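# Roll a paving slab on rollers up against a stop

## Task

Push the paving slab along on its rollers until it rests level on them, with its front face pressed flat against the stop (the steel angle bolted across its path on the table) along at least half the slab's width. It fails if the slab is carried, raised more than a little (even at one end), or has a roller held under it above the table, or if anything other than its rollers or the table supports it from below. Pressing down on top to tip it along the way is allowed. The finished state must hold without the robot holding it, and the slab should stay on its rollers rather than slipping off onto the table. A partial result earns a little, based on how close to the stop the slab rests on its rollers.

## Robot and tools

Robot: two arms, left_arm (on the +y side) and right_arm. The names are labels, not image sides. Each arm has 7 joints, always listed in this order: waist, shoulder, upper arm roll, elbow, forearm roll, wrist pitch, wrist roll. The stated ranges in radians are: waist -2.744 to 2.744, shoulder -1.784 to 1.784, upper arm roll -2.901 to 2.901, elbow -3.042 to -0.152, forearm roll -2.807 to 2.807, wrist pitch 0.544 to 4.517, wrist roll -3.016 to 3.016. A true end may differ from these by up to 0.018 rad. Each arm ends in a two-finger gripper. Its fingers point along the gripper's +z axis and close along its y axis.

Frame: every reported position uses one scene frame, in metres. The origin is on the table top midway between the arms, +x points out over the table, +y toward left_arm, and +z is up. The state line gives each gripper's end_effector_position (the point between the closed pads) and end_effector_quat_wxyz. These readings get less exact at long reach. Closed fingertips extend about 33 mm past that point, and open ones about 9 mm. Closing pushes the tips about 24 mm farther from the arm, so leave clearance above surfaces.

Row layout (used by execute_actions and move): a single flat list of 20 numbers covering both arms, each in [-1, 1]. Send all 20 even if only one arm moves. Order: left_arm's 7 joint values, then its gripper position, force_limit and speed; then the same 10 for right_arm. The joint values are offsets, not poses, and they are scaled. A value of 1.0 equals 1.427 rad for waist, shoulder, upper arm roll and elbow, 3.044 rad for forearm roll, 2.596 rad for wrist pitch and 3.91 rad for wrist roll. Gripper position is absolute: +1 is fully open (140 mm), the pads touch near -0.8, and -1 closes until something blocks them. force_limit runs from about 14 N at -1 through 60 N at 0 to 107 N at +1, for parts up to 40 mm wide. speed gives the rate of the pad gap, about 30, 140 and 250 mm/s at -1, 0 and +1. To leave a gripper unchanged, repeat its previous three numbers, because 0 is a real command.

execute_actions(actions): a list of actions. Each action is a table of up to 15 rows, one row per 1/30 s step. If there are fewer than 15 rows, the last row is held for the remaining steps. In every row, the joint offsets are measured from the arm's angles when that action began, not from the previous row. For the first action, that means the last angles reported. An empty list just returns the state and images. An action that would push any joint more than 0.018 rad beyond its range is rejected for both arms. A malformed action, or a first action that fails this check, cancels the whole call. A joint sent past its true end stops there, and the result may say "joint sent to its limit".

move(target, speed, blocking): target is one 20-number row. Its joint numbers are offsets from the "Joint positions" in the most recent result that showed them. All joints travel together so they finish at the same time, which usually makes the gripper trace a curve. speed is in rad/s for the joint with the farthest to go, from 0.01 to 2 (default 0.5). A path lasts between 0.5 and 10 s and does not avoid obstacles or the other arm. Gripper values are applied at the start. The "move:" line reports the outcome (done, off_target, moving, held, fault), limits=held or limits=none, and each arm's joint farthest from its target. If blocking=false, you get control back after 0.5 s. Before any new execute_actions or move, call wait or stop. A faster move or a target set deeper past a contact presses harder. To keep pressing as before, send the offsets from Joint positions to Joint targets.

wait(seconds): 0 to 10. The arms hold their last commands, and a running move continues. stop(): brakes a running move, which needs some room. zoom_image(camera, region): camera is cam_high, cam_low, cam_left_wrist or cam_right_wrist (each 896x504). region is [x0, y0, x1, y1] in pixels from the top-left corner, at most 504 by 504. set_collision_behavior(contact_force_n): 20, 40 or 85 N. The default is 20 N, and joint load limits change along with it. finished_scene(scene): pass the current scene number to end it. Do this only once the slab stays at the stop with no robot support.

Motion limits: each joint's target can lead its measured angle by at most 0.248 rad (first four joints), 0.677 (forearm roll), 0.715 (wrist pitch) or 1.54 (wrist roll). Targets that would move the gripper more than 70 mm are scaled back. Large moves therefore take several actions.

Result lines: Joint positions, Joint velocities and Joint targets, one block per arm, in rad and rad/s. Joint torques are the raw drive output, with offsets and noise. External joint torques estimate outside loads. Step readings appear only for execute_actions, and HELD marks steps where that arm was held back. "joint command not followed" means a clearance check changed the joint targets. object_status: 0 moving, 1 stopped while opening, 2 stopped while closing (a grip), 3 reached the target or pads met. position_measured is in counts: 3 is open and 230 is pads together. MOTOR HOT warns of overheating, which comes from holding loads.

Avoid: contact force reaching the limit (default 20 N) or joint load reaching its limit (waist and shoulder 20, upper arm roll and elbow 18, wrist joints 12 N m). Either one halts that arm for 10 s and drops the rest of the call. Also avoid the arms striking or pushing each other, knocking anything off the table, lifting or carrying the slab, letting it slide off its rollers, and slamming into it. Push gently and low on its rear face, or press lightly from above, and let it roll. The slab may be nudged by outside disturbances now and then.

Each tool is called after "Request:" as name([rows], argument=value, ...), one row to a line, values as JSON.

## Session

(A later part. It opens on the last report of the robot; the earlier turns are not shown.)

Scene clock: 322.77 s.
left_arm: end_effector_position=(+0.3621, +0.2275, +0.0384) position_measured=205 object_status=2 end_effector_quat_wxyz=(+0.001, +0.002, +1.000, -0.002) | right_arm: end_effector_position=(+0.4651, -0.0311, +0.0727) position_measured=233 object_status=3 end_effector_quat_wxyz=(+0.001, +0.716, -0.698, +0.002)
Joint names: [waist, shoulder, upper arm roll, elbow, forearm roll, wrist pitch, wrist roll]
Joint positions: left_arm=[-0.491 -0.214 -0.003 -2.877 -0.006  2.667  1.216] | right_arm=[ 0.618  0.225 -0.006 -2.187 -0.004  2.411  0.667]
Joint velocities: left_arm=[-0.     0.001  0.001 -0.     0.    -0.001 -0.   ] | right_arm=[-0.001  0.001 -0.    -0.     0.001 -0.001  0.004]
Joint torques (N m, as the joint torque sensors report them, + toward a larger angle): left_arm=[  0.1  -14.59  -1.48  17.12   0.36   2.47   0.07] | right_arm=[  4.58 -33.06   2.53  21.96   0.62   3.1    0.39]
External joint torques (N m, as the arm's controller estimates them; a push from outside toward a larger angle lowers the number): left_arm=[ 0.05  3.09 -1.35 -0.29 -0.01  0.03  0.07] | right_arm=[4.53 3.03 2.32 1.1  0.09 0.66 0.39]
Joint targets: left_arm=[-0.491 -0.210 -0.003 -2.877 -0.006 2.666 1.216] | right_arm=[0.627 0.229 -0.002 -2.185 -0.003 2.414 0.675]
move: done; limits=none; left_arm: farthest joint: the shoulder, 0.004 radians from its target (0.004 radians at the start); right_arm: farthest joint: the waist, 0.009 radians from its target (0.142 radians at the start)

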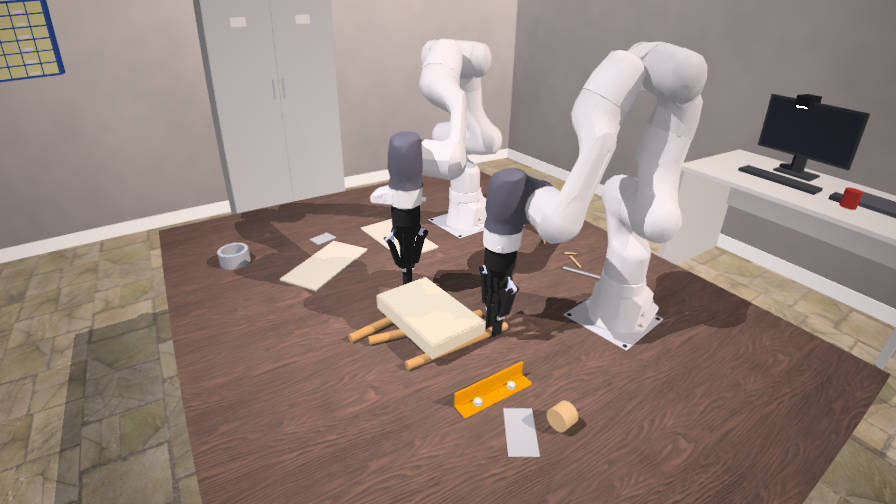

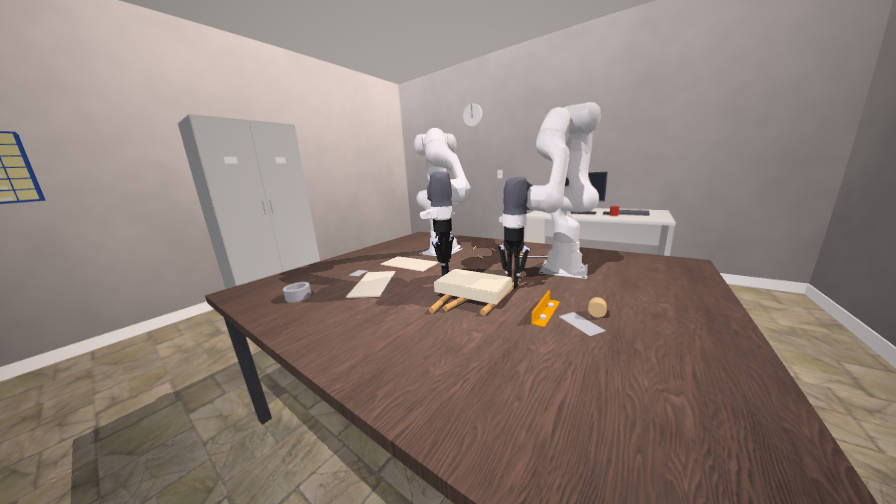

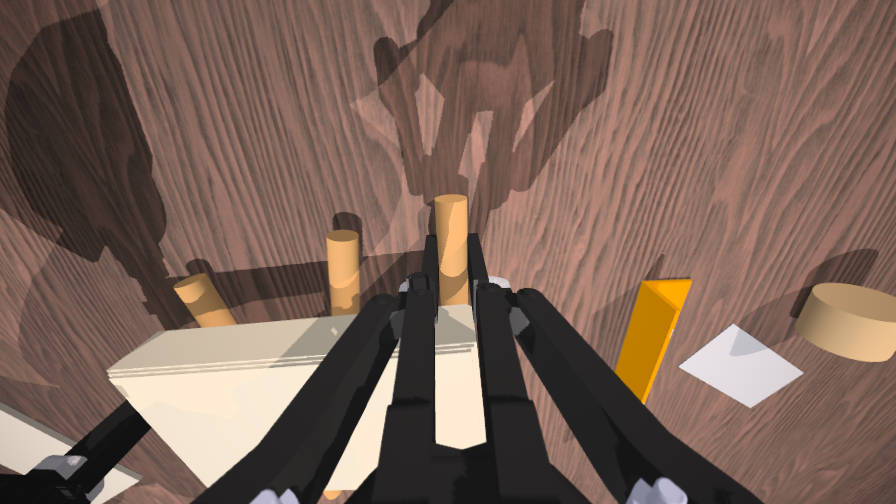

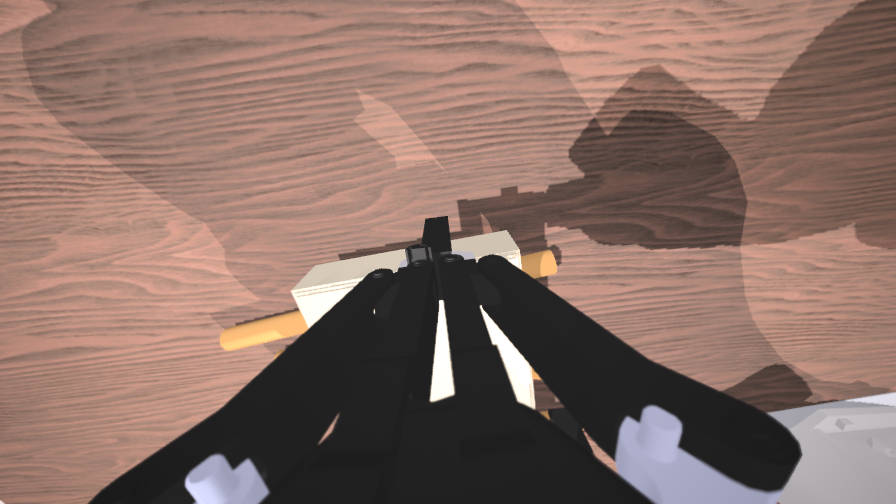

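Request:
move(target=[0,0,0,0,0,0,0,-0.2,0.5,-0.5,0,0,0,0,0,0,0,-1,0,0])

Request:
move(target=[0,-0.2,0,0.06,0,-0.143,0,-0.2,0.5,-0.5,0,0,0,0,0,0,0,-1,0,0])

Request:
move(target=[0.3,0.2,0,0.42,0,-0.12,0.11,-0.2,0.5,-0.5,0.0603,0.087,0,0.1297,0,-0.023,0.026,-1,0,0], speed=0.2)

Scene clock: 331.70 s.
left_arm: end_effector_position=(+0.3620, +0.2275, +0.0382) position_measured=154 object_status=3 end_effector_quat_wxyz=(+0.001, +0.002, +1.000, -0.002) | right_arm: end_effector_position=(+0.4652, -0.0313, +0.0727) position_measured=233 object_status=3 end_effector_quat_wxyz=(+0.001, +0.715, -0.699, +0.002)
Joint names: [waist, shoulder, upper arm roll, elbow, forearm roll, wrist pitch, wrist roll]
Joint positions: left_arm=[-0.491 -0.214 -0.003 -2.877 -0.006  2.667  1.216] | right_arm=[ 0.618  0.225 -0.006 -2.187 -0.004  2.411  0.669]
Joint velocities: left_arm=[-0.001 -0.001 -0.     0.001 -0.    -0.001 -0.   ] | right_arm=[ 0.    -0.     0.001  0.001  0.001  0.     0.001]
Joint torques (N m, as the joint torque sensors report them, + toward a larger angle): left_arm=[ -0.09 -16.82  -1.9   17.46   0.33   2.5    0.05] | right_arm=[  0.05 -36.63   0.34  20.76   0.53   2.76   0.04]
External joint torques (N m, as the arm's controller estimates them; a push from outside toward a larger angle lowers the number): left_arm=[-0.08  0.91 -1.71 -0.03 -0.05  0.04  0.05] | right_arm=[ 0.04 -0.35  0.17 -0.23  0.    0.29  0.04]
Joint targets: left_arm=[-0.491 -0.214 -0.003 -2.877 -0.006 2.667 1.216] | right_arm=[0.618 0.225 -0.006 -2.187 -0.004 2.411 0.667]
move: done; limits=none; left_arm: farthest joint: the waist, 0.000 radians from its target (0.000 radians at the start); right_arm: farthest joint: the wrist roll, 0.002 radians from its target (0.002 radians at the start)

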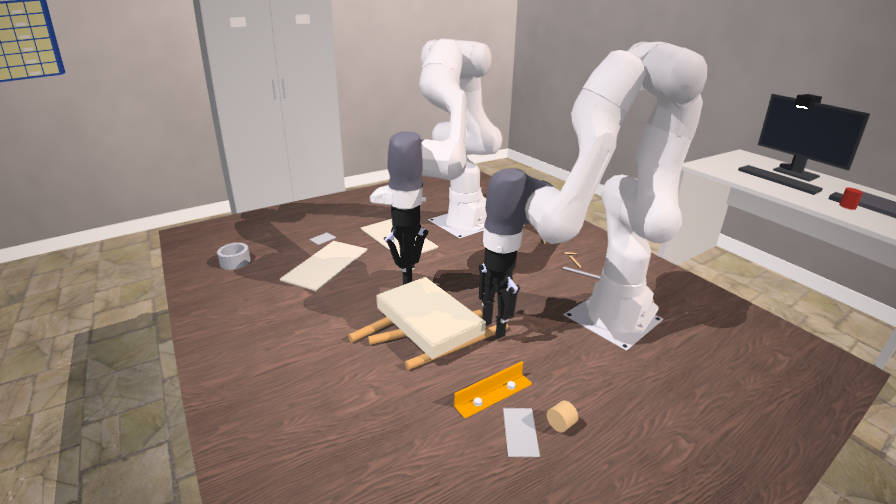

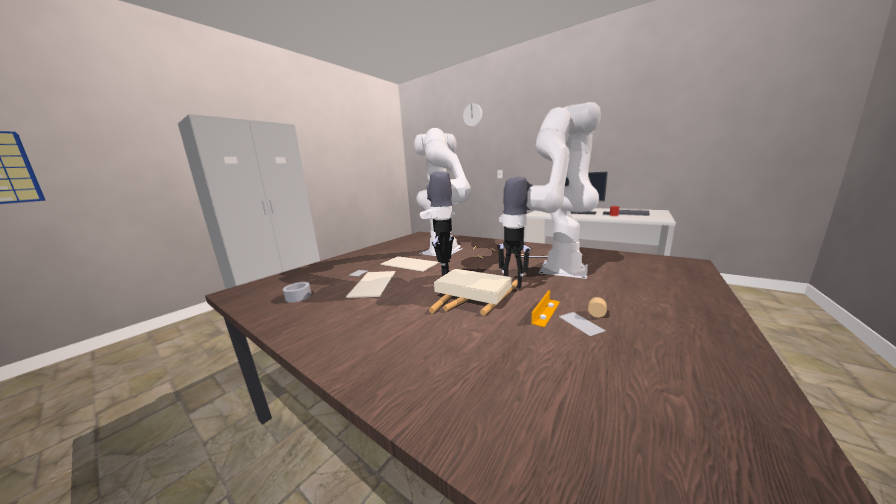

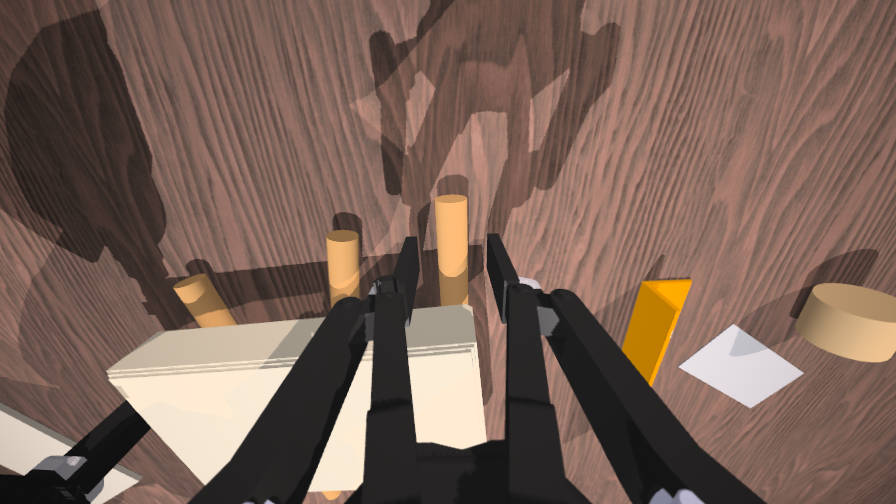

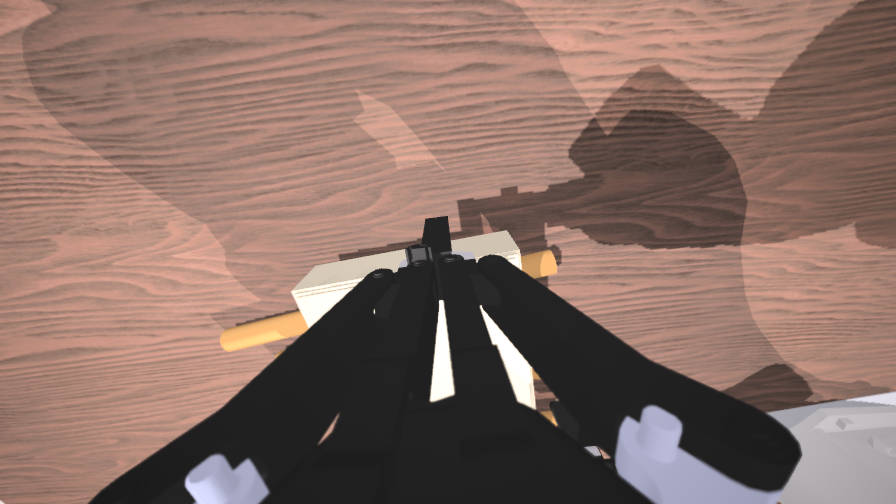

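Scene clock: 333.30 s.
left_arm: end_effector_position=(+0.3618, +0.2270, +0.1391) position_measured=154 object_status=3 end_effector_quat_wxyz=(+0.001, +0.002, +1.000, -0.002) | right_arm: end_effector_position=(+0.4652, -0.0313, +0.0727) position_measured=233 object_status=3 end_effector_quat_wxyz=(+0.001, +0.715, -0.699, +0.002)
Joint names: [waist, shoulder, upper arm roll, elbow, forearm roll, wrist pitch, wrist roll]
Joint positions: left_arm=[-0.491 -0.498 -0.003 -2.793 -0.006  2.298  1.216] | right_arm=[ 0.618  0.225 -0.006 -2.187 -0.004  2.411  0.669]
Joint velocities: left_arm=[-0.001 -0.    -0.    -0.     0.001 -0.004  0.001] | right_arm=[ 0.001  0.    -0.    -0.     0.001  0.    -0.   ]
Joint torques (N m, as the joint torque sensors report them, + toward a larger angle): left_arm=[ -0.41 -12.47  -2.12  23.3    0.54   2.13   0.05] | right_arm=[ -0.11 -35.69  -0.08  20.38   0.39   2.69   0.  ]
External joint torques (N m, as the arm's controller estimates them; a push from outside toward a larger angle lowers the number): left_arm=[-0.38  0.03 -1.68  1.16 -0.06 -0.31  0.05] | right_arm=[-0.24  0.33 -0.37 -0.44 -0.13  0.26  0.  ]
Joint targets: left_arm=[-0.491 -0.499 -0.003 -2.791 -0.006 2.295 1.216] | right_arm=[0.618 0.225 -0.006 -2.187 -0.004 2.411 0.669]
move: done; limits=none; left_arm: farthest joint: the shoulder, 0.002 radians from its target (0.286 radians at the start); right_arm: farthest joint: the waist, 0.000 radians from its target (0.000 radians at the start)

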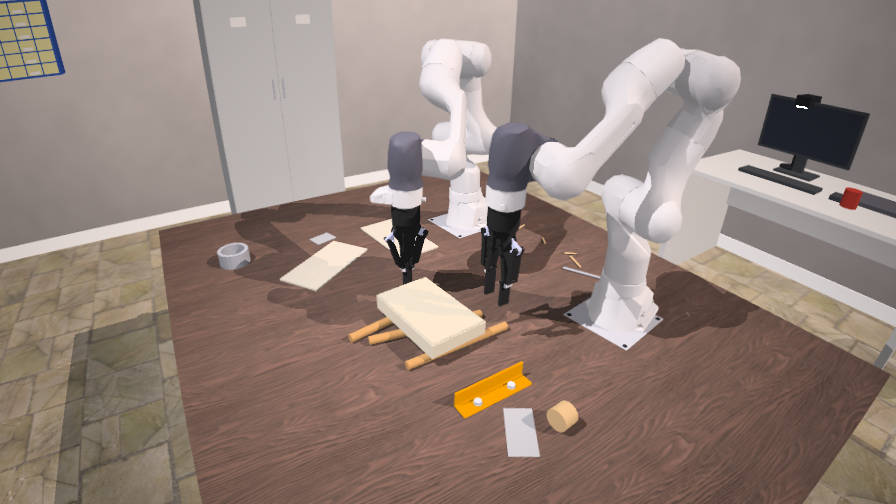

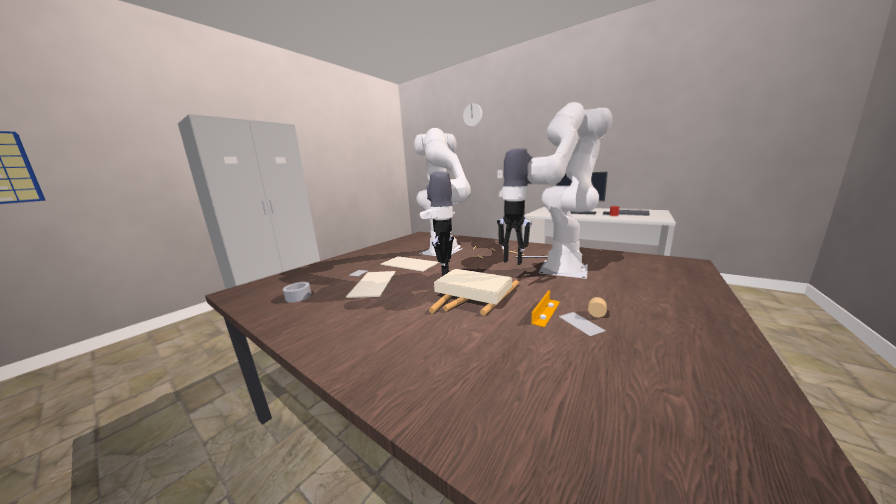

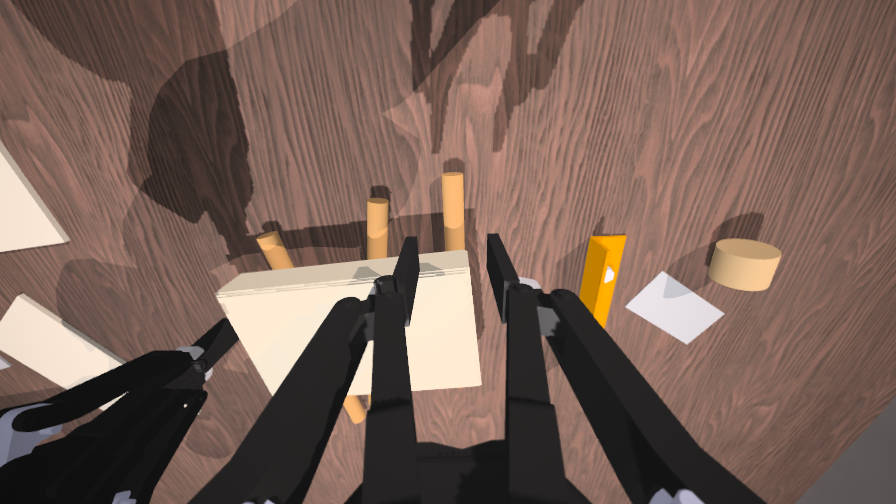

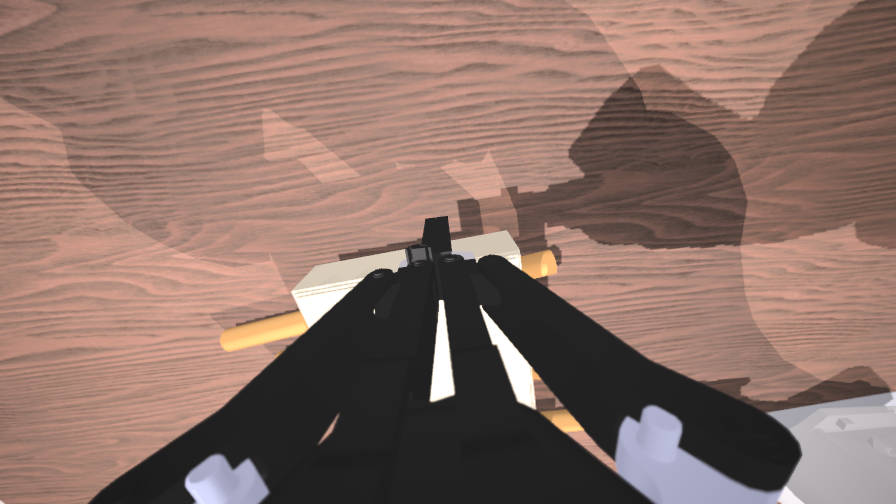

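Scene clock: 337.30 s.
left_arm: end_effector_position=(+0.5200, +0.3821, +0.2632) position_measured=154 object_status=3 end_effector_quat_wxyz=(+0.003, +0.003, +1.000, -0.002) | right_arm: end_effector_position=(+0.4687, +0.0362, +0.0715) position_measured=233 object_status=3 end_effector_quat_wxyz=(+0.001, +0.711, -0.703, +0.002)
Joint names: [waist, shoulder, upper arm roll, elbow, forearm roll, wrist pitch, wrist roll]
Joint positions: left_arm=[-0.065 -0.214 -0.003 -2.196 -0.006  1.989  1.641] | right_arm=[ 0.701  0.347 -0.006 -2.005 -0.004  2.352  0.764]
Joint velocities: left_arm=[ 0.    -0.001 -0.002  0.     0.001 -0.001  0.005] | right_arm=[ 0.     0.002  0.    -0.001  0.001 -0.001  0.   ]
Joint torques (N m, as the joint torque sensors report them, + toward a larger angle): left_arm=[  0.93 -23.06  -1.58  25.52   0.67   2.15   0.24] | right_arm=[  1.53 -38.77   0.2   23.43   0.45   2.66   0.42]
External joint torques (N m, as the arm's controller estimates them; a push from outside toward a larger angle lowers the number): left_arm=[ 0.99  1.38 -1.34  1.36 -0.08 -0.28  0.25] | right_arm=[ 1.56  1.75 -0.02  1.93 -0.11  0.22  0.42]
Joint targets: left_arm=[-0.063 -0.212 -0.003 -2.194 -0.006 1.987 1.646] | right_arm=[0.704 0.349 -0.006 -2.002 -0.004 2.351 0.770]
move: done; limits=none; left_arm: farthest joint: the wrist roll, 0.006 radians from its target (0.430 radians at the start); right_arm: farthest joint: the wrist roll, 0.007 radians from its target (0.102 radians at the start)

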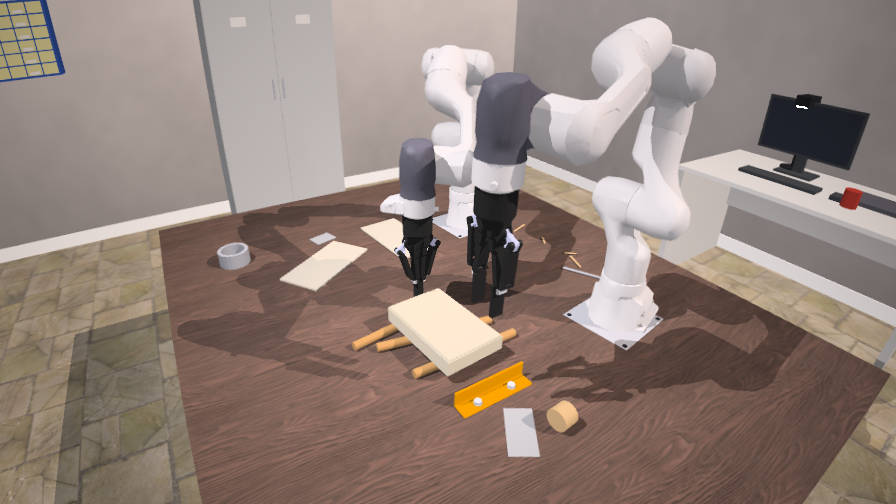

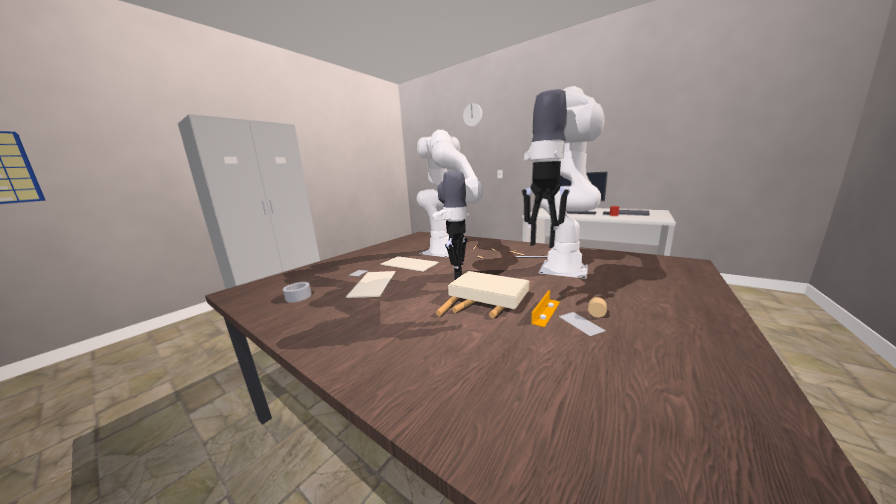

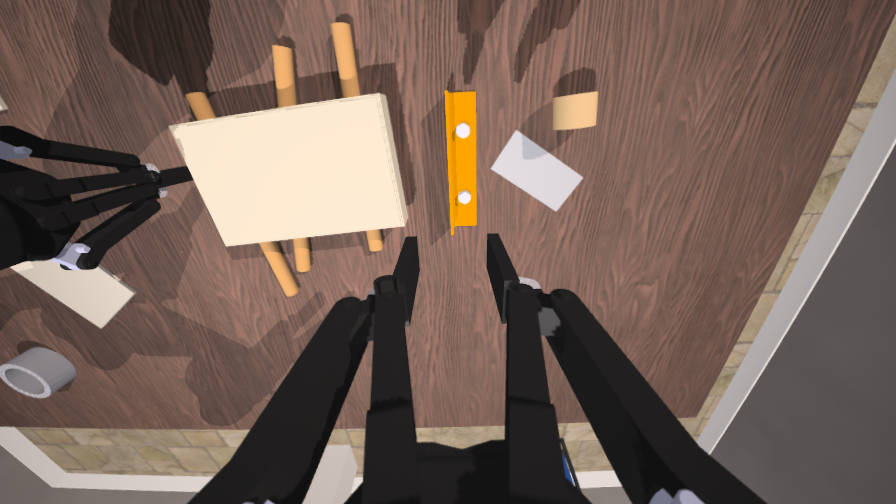

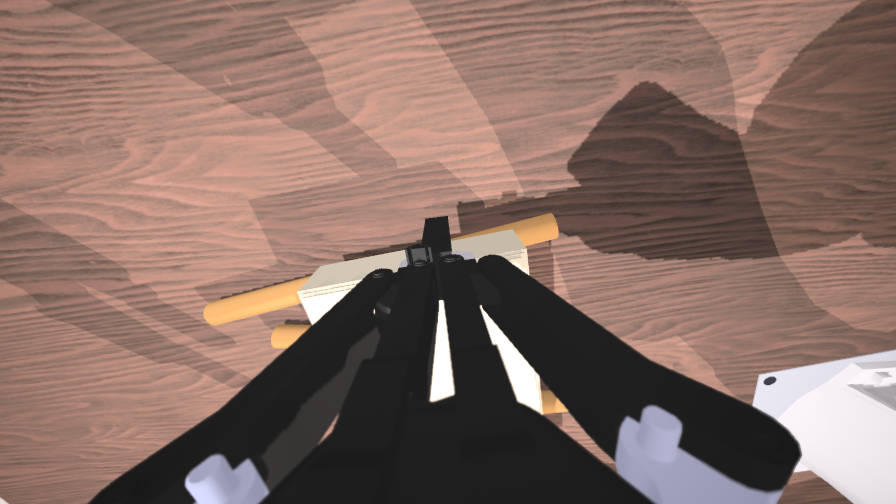

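Request:
move(target=[0,0,0,0,0,0,0,-0.2,0.5,-0.5,0.0834,0.0736,0,0.1163,0,-0.0235,0.03,-1,0,0], speed=0.05)

Request:
zoom_image(camera="cam_left_wrist", region=[380,70,520,250])

Scene clock: 347.20 s.
left_arm: end_effector_position=(+0.5200, +0.3821, +0.2632) position_measured=154 object_status=3 end_effector_quat_wxyz=(+0.003, +0.003, +1.000, -0.002) | right_arm: end_effector_position=(+0.4502, +0.0970, +0.0718) position_measured=233 object_status=3 end_effector_quat_wxyz=(+0.010, +0.707, -0.707, +0.008)
Joint names: [waist, shoulder, upper arm roll, elbow, forearm roll, wrist pitch, wrist roll]
Joint positions: left_arm=[-0.065 -0.214 -0.003 -2.196 -0.006  1.988  1.642] | right_arm=[ 0.804  0.445 -0.017 -1.845 -0.01   2.269  0.871]
Joint velocities: left_arm=[-0.    -0.001  0.    -0.001  0.    -0.001  0.   ] | right_arm=[-0.     0.001 -0.001  0.001 -0.001  0.001  0.006]
Joint torques (N m, as the joint torque sensors report them, + toward a larger angle): left_arm=[ -0.19 -23.26  -1.77  23.44   0.72   2.61   0.02] | right_arm=[  8.65 -38.82   7.53  25.34   2.03   6.17   0.57]
External joint torques (N m, as the arm's controller estimates them; a push from outside toward a larger angle lowers the number): left_arm=[-0.2   1.16 -1.6  -0.69 -0.03  0.18  0.02] | right_arm=[8.76 5.36 7.47 3.05 1.44 3.75 0.57]
Joint targets: left_arm=[-0.065 -0.214 -0.003 -2.196 -0.006 1.989 1.641] | right_arm=[0.820 0.452 -0.006 -1.839 -0.004 2.291 0.881]
move: off_target (right_arm); limits=none; left_arm: farthest joint: the wrist pitch, 0.001 radians from its target (0.001 radians at the start); right_arm: farthest joint: the wrist pitch, 0.022 radians from its target (0.060 radians at the start)

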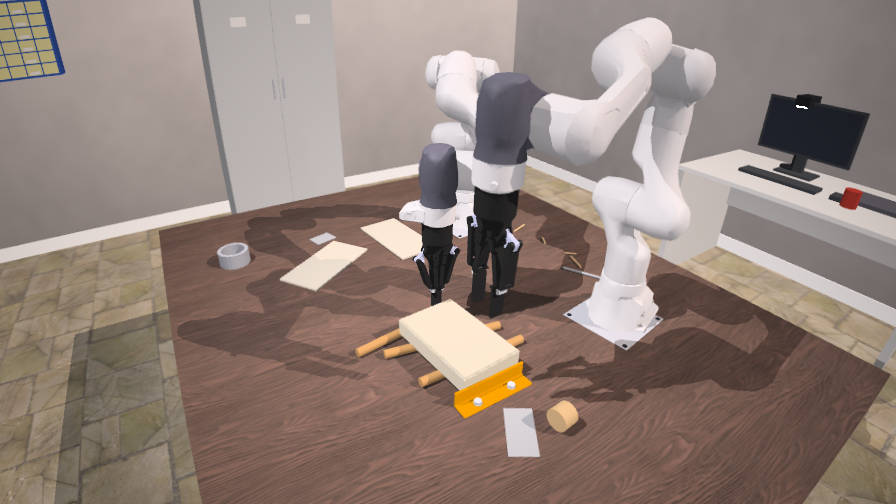

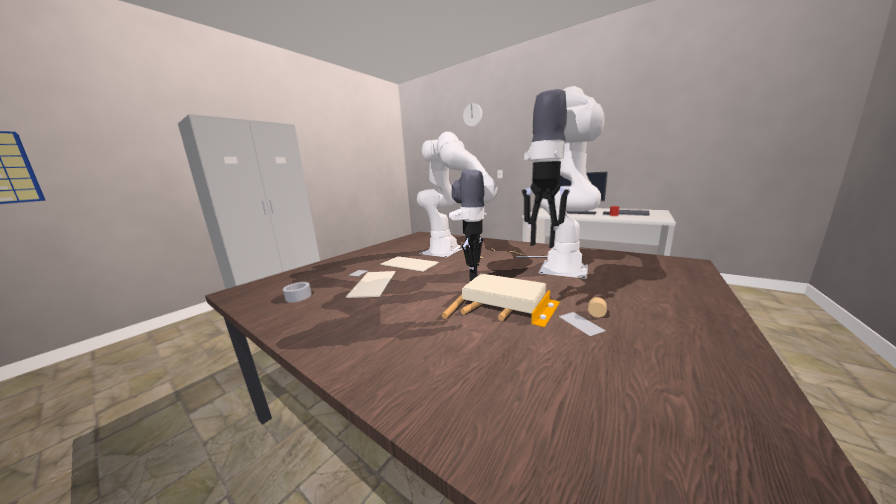

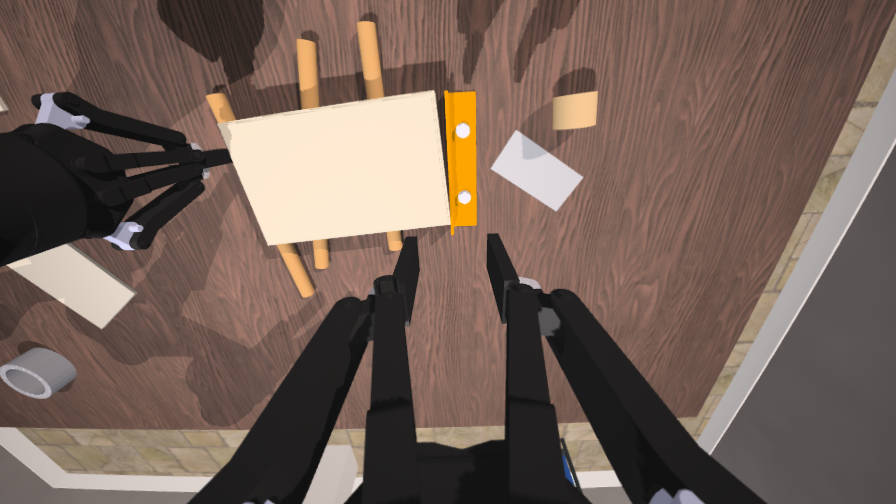

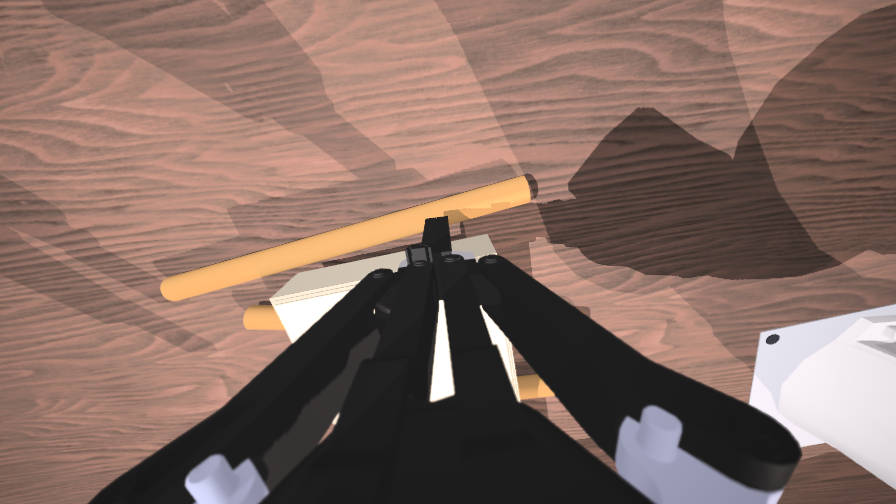

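Region (380, 70, 520, 250) of cam_left_wrist's 896x504 image, scaled by 2.800, with more detail than that image has.

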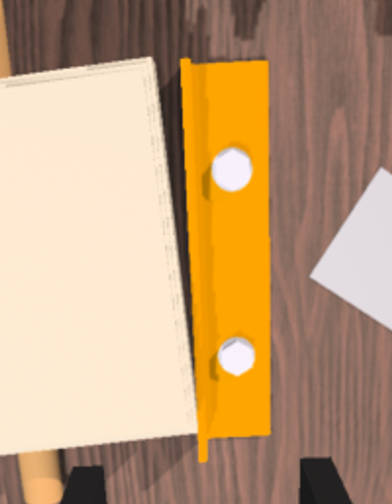

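Previous targets plus waist 0.03.

Request:
move(target=[0,0,0,0,0,0,0,-0.2,0.5,-0.5,0.033,0.005,0.0077,0.0042,0.002,0.0085,0.01,-1,0,0], speed=0.03)

Request:
zoom_image(camera="cam_left_wrist", region=[380,70,520,250])

Scene clock: 354.60 s.
left_arm: end_effector_position=(+0.5200, +0.3821, +0.2632) position_measured=154 object_status=3 end_effector_quat_wxyz=(+0.003, +0.003, +1.000, -0.002) | right_arm: end_effector_position=(+0.4430, +0.1001, +0.0718) position_measured=233 object_status=3 end_effector_quat_wxyz=(+0.013, +0.704, -0.710, +0.013)
Joint names: [waist, shoulder, upper arm roll, elbow, forearm roll, wrist pitch, wrist roll]
Joint positions: left_arm=[-0.065 -0.214 -0.003 -2.196 -0.006  1.988  1.642] | right_arm=[ 0.827  0.444 -0.025 -1.845 -0.016  2.261  0.9  ]
Joint velocities: left_arm=[ 0.001 -0.    -0.001  0.001 -0.001  0.001 -0.   ] | right_arm=[ 0.     0.001 -0.001 -0.001 -0.001 -0.     0.007]
Joint torques (N m, as the joint torque sensors report them, + toward a larger angle): left_arm=[ -0.28 -23.66  -1.24  24.01   0.6    2.49   0.07] | right_arm=[ 12.6  -38.36  12.96  25.96   3.46   7.47   0.63]
External joint torques (N m, as the arm's controller estimates them; a push from outside toward a larger angle lowers the number): left_arm=[-0.33  0.93 -1.12 -0.22 -0.15  0.05  0.07] | right_arm=[12.64  5.55 12.97  3.84  2.87  5.1   0.63]
Joint targets: left_arm=[-0.065 -0.214 -0.003 -2.196 -0.006 1.988 1.642] | right_arm=[0.851 0.452 -0.006 -1.839 -0.004 2.291 0.910]
move: off_target (right_arm); limits=none; left_arm: farthest joint: the waist, 0.000 radians from its target (0.000 radians at the start); right_arm: farthest joint: the wrist pitch, 0.031 radians from its target (0.023 radians at the start)

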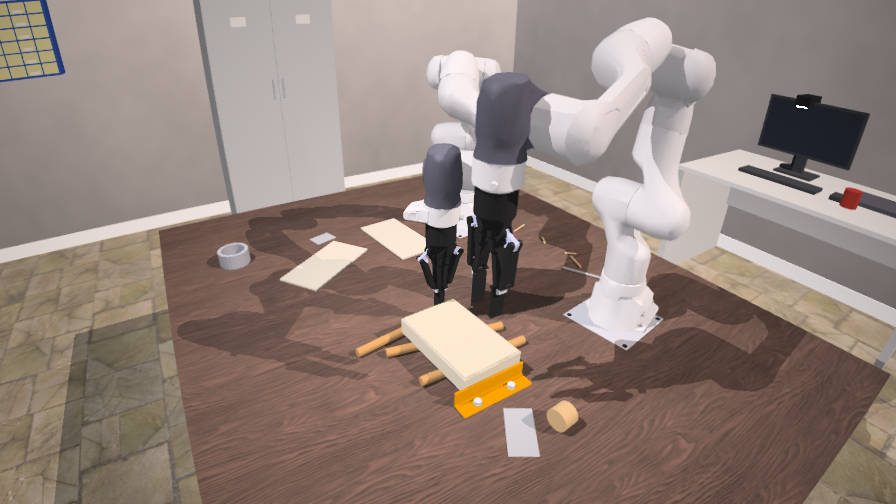

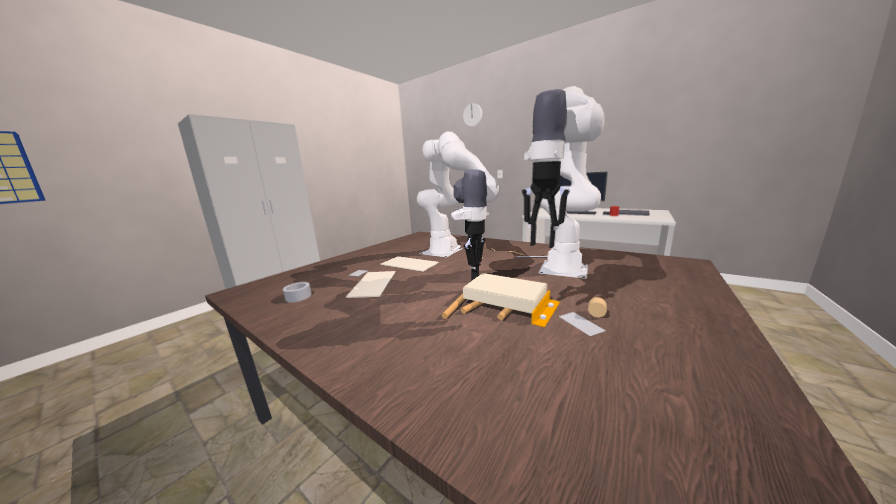

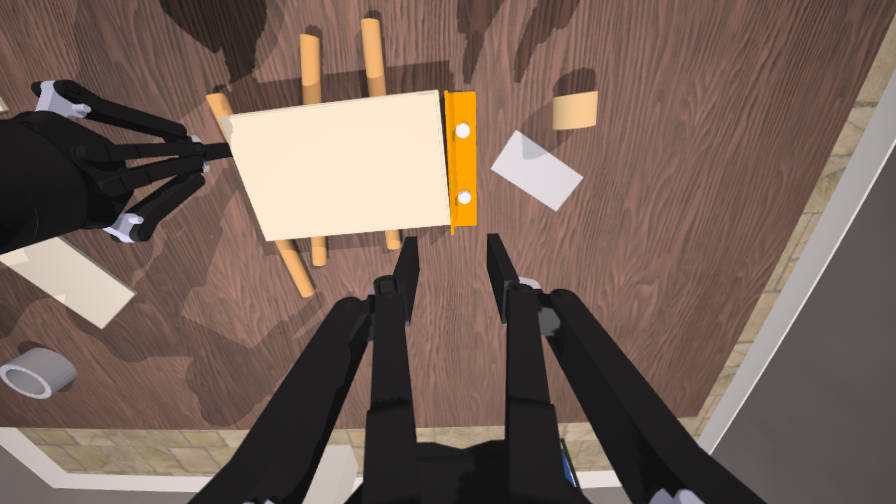

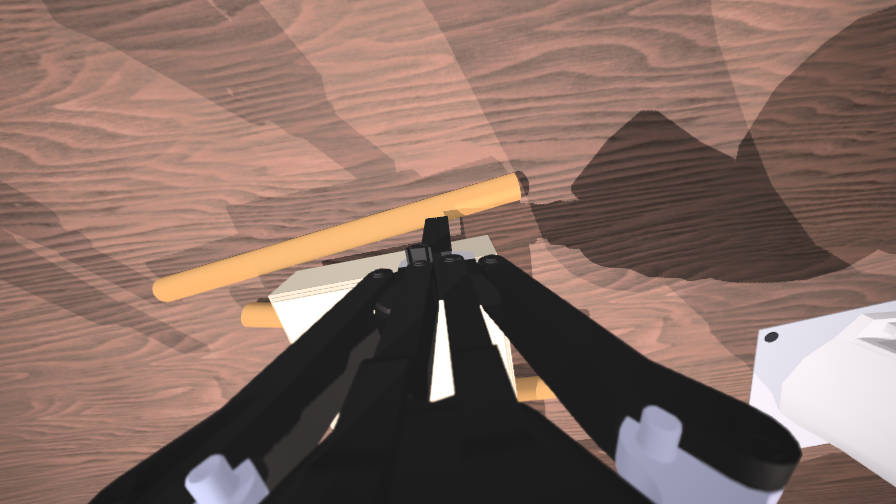

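Region (380, 70, 520, 250) of cam_left_wrist's 896x504 image, scaled by 2.800, with more detail than that image has.

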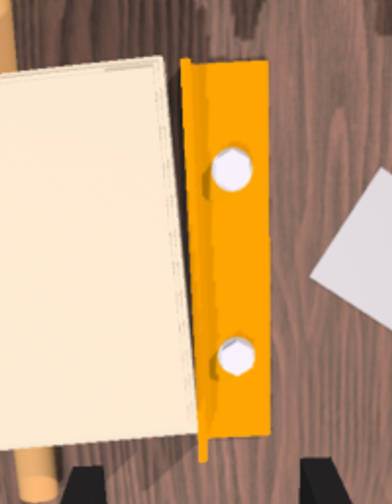

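Request:
move(target=[0,0,0,0,0,0,0,-0.2,0.5,-0.5,0.034,0.0056,0.0133,0.0042,0.004,0.008,0.008,-1,0,0], speed=0.03)

Request:
zoom_image(camera="cam_left_wrist", region=[380,70,520,250])

Scene clock: 362.20 s.
left_arm: end_effector_position=(+0.5200, +0.3821, +0.2632) position_measured=154 object_status=3 end_effector_quat_wxyz=(+0.003, +0.003, +1.000, -0.002) | right_arm: end_effector_position=(+0.4336, +0.1056, +0.0718) position_measured=233 object_status=3 end_effector_quat_wxyz=(-0.015, -0.702, +0.712, -0.015)
Joint names: [waist, shoulder, upper arm roll, elbow, forearm roll, wrist pitch, wrist roll]
Joint positions: left_arm=[-0.065 -0.214 -0.003 -2.196 -0.006  1.988  1.642] | right_arm=[ 0.848  0.443 -0.028 -1.844 -0.017  2.254  0.922]
Joint velocities: left_arm=[ 0.001 -0.001  0.    -0.     0.001  0.001 -0.001] | right_arm=[-0.    -0.001 -0.001 -0.001 -0.001  0.     0.007]
Joint torques (N m, as the joint torque sensors report them, + toward a larger angle): left_arm=[ -0.41 -23.21  -2.17  23.78   0.67   2.53   0.03] | right_arm=[ 15.2  -38.21  14.47  25.42   4.     7.03   0.45]
External joint torques (N m, as the arm's controller estimates them; a push from outside toward a larger angle lowers the number): left_arm=[-0.41  1.29 -2.   -0.41 -0.08  0.09  0.03] | right_arm=[15.35  5.85 14.61  3.23  3.41  4.67  0.44]
Joint targets: left_arm=[-0.065 -0.214 -0.003 -2.196 -0.006 1.988 1.642] | right_arm=[0.875 0.452 -0.006 -1.839 -0.004 2.281 0.931]
move: off_target (right_arm); limits=none; left_arm: farthest joint: the waist, 0.000 radians from its target (0.000 radians at the start); right_arm: farthest joint: the waist, 0.028 radians from its target (0.049 radians at the start)

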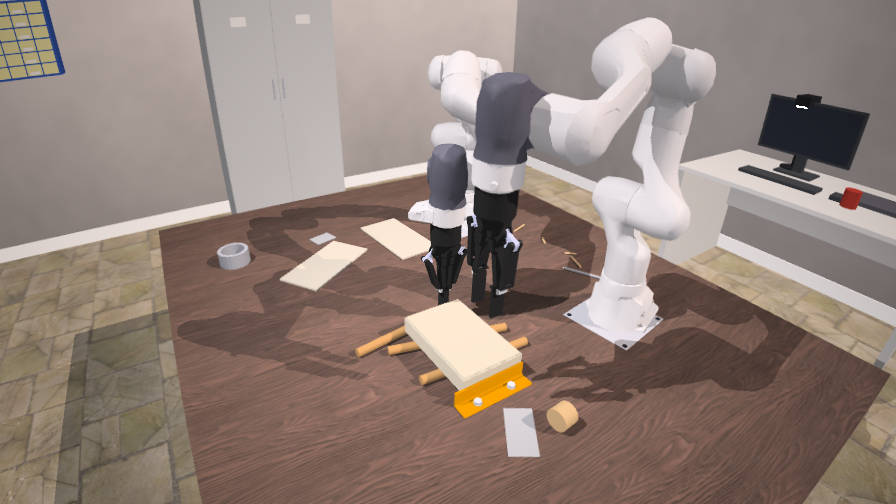

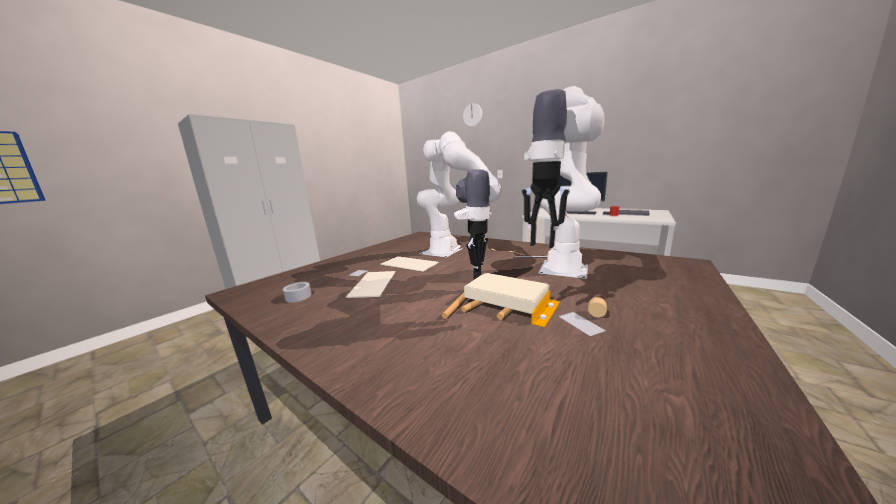

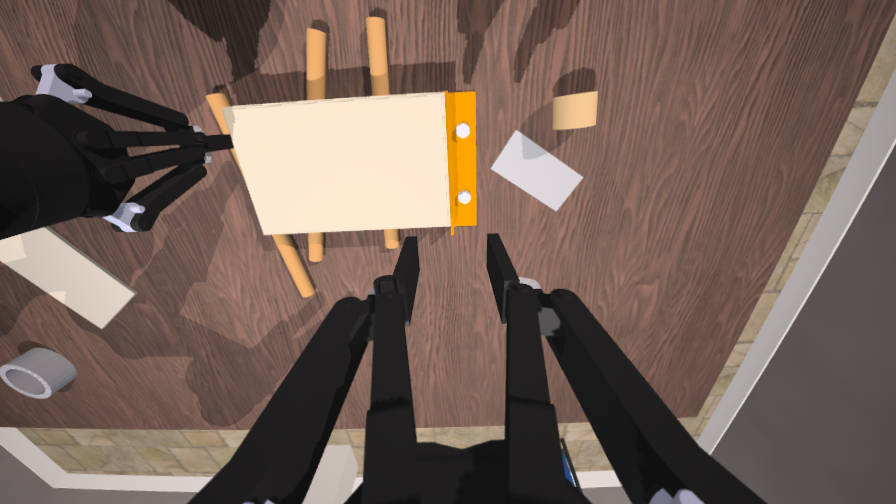

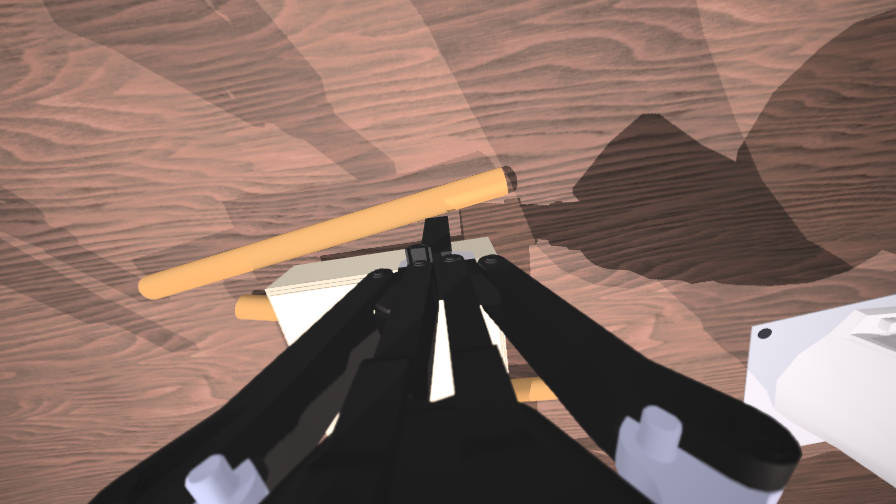

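Region (380, 70, 520, 250) of cam_left_wrist's 896x504 image, scaled by 2.800, with more detail than that image has.

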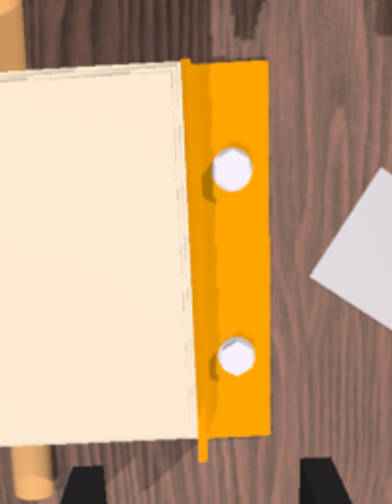

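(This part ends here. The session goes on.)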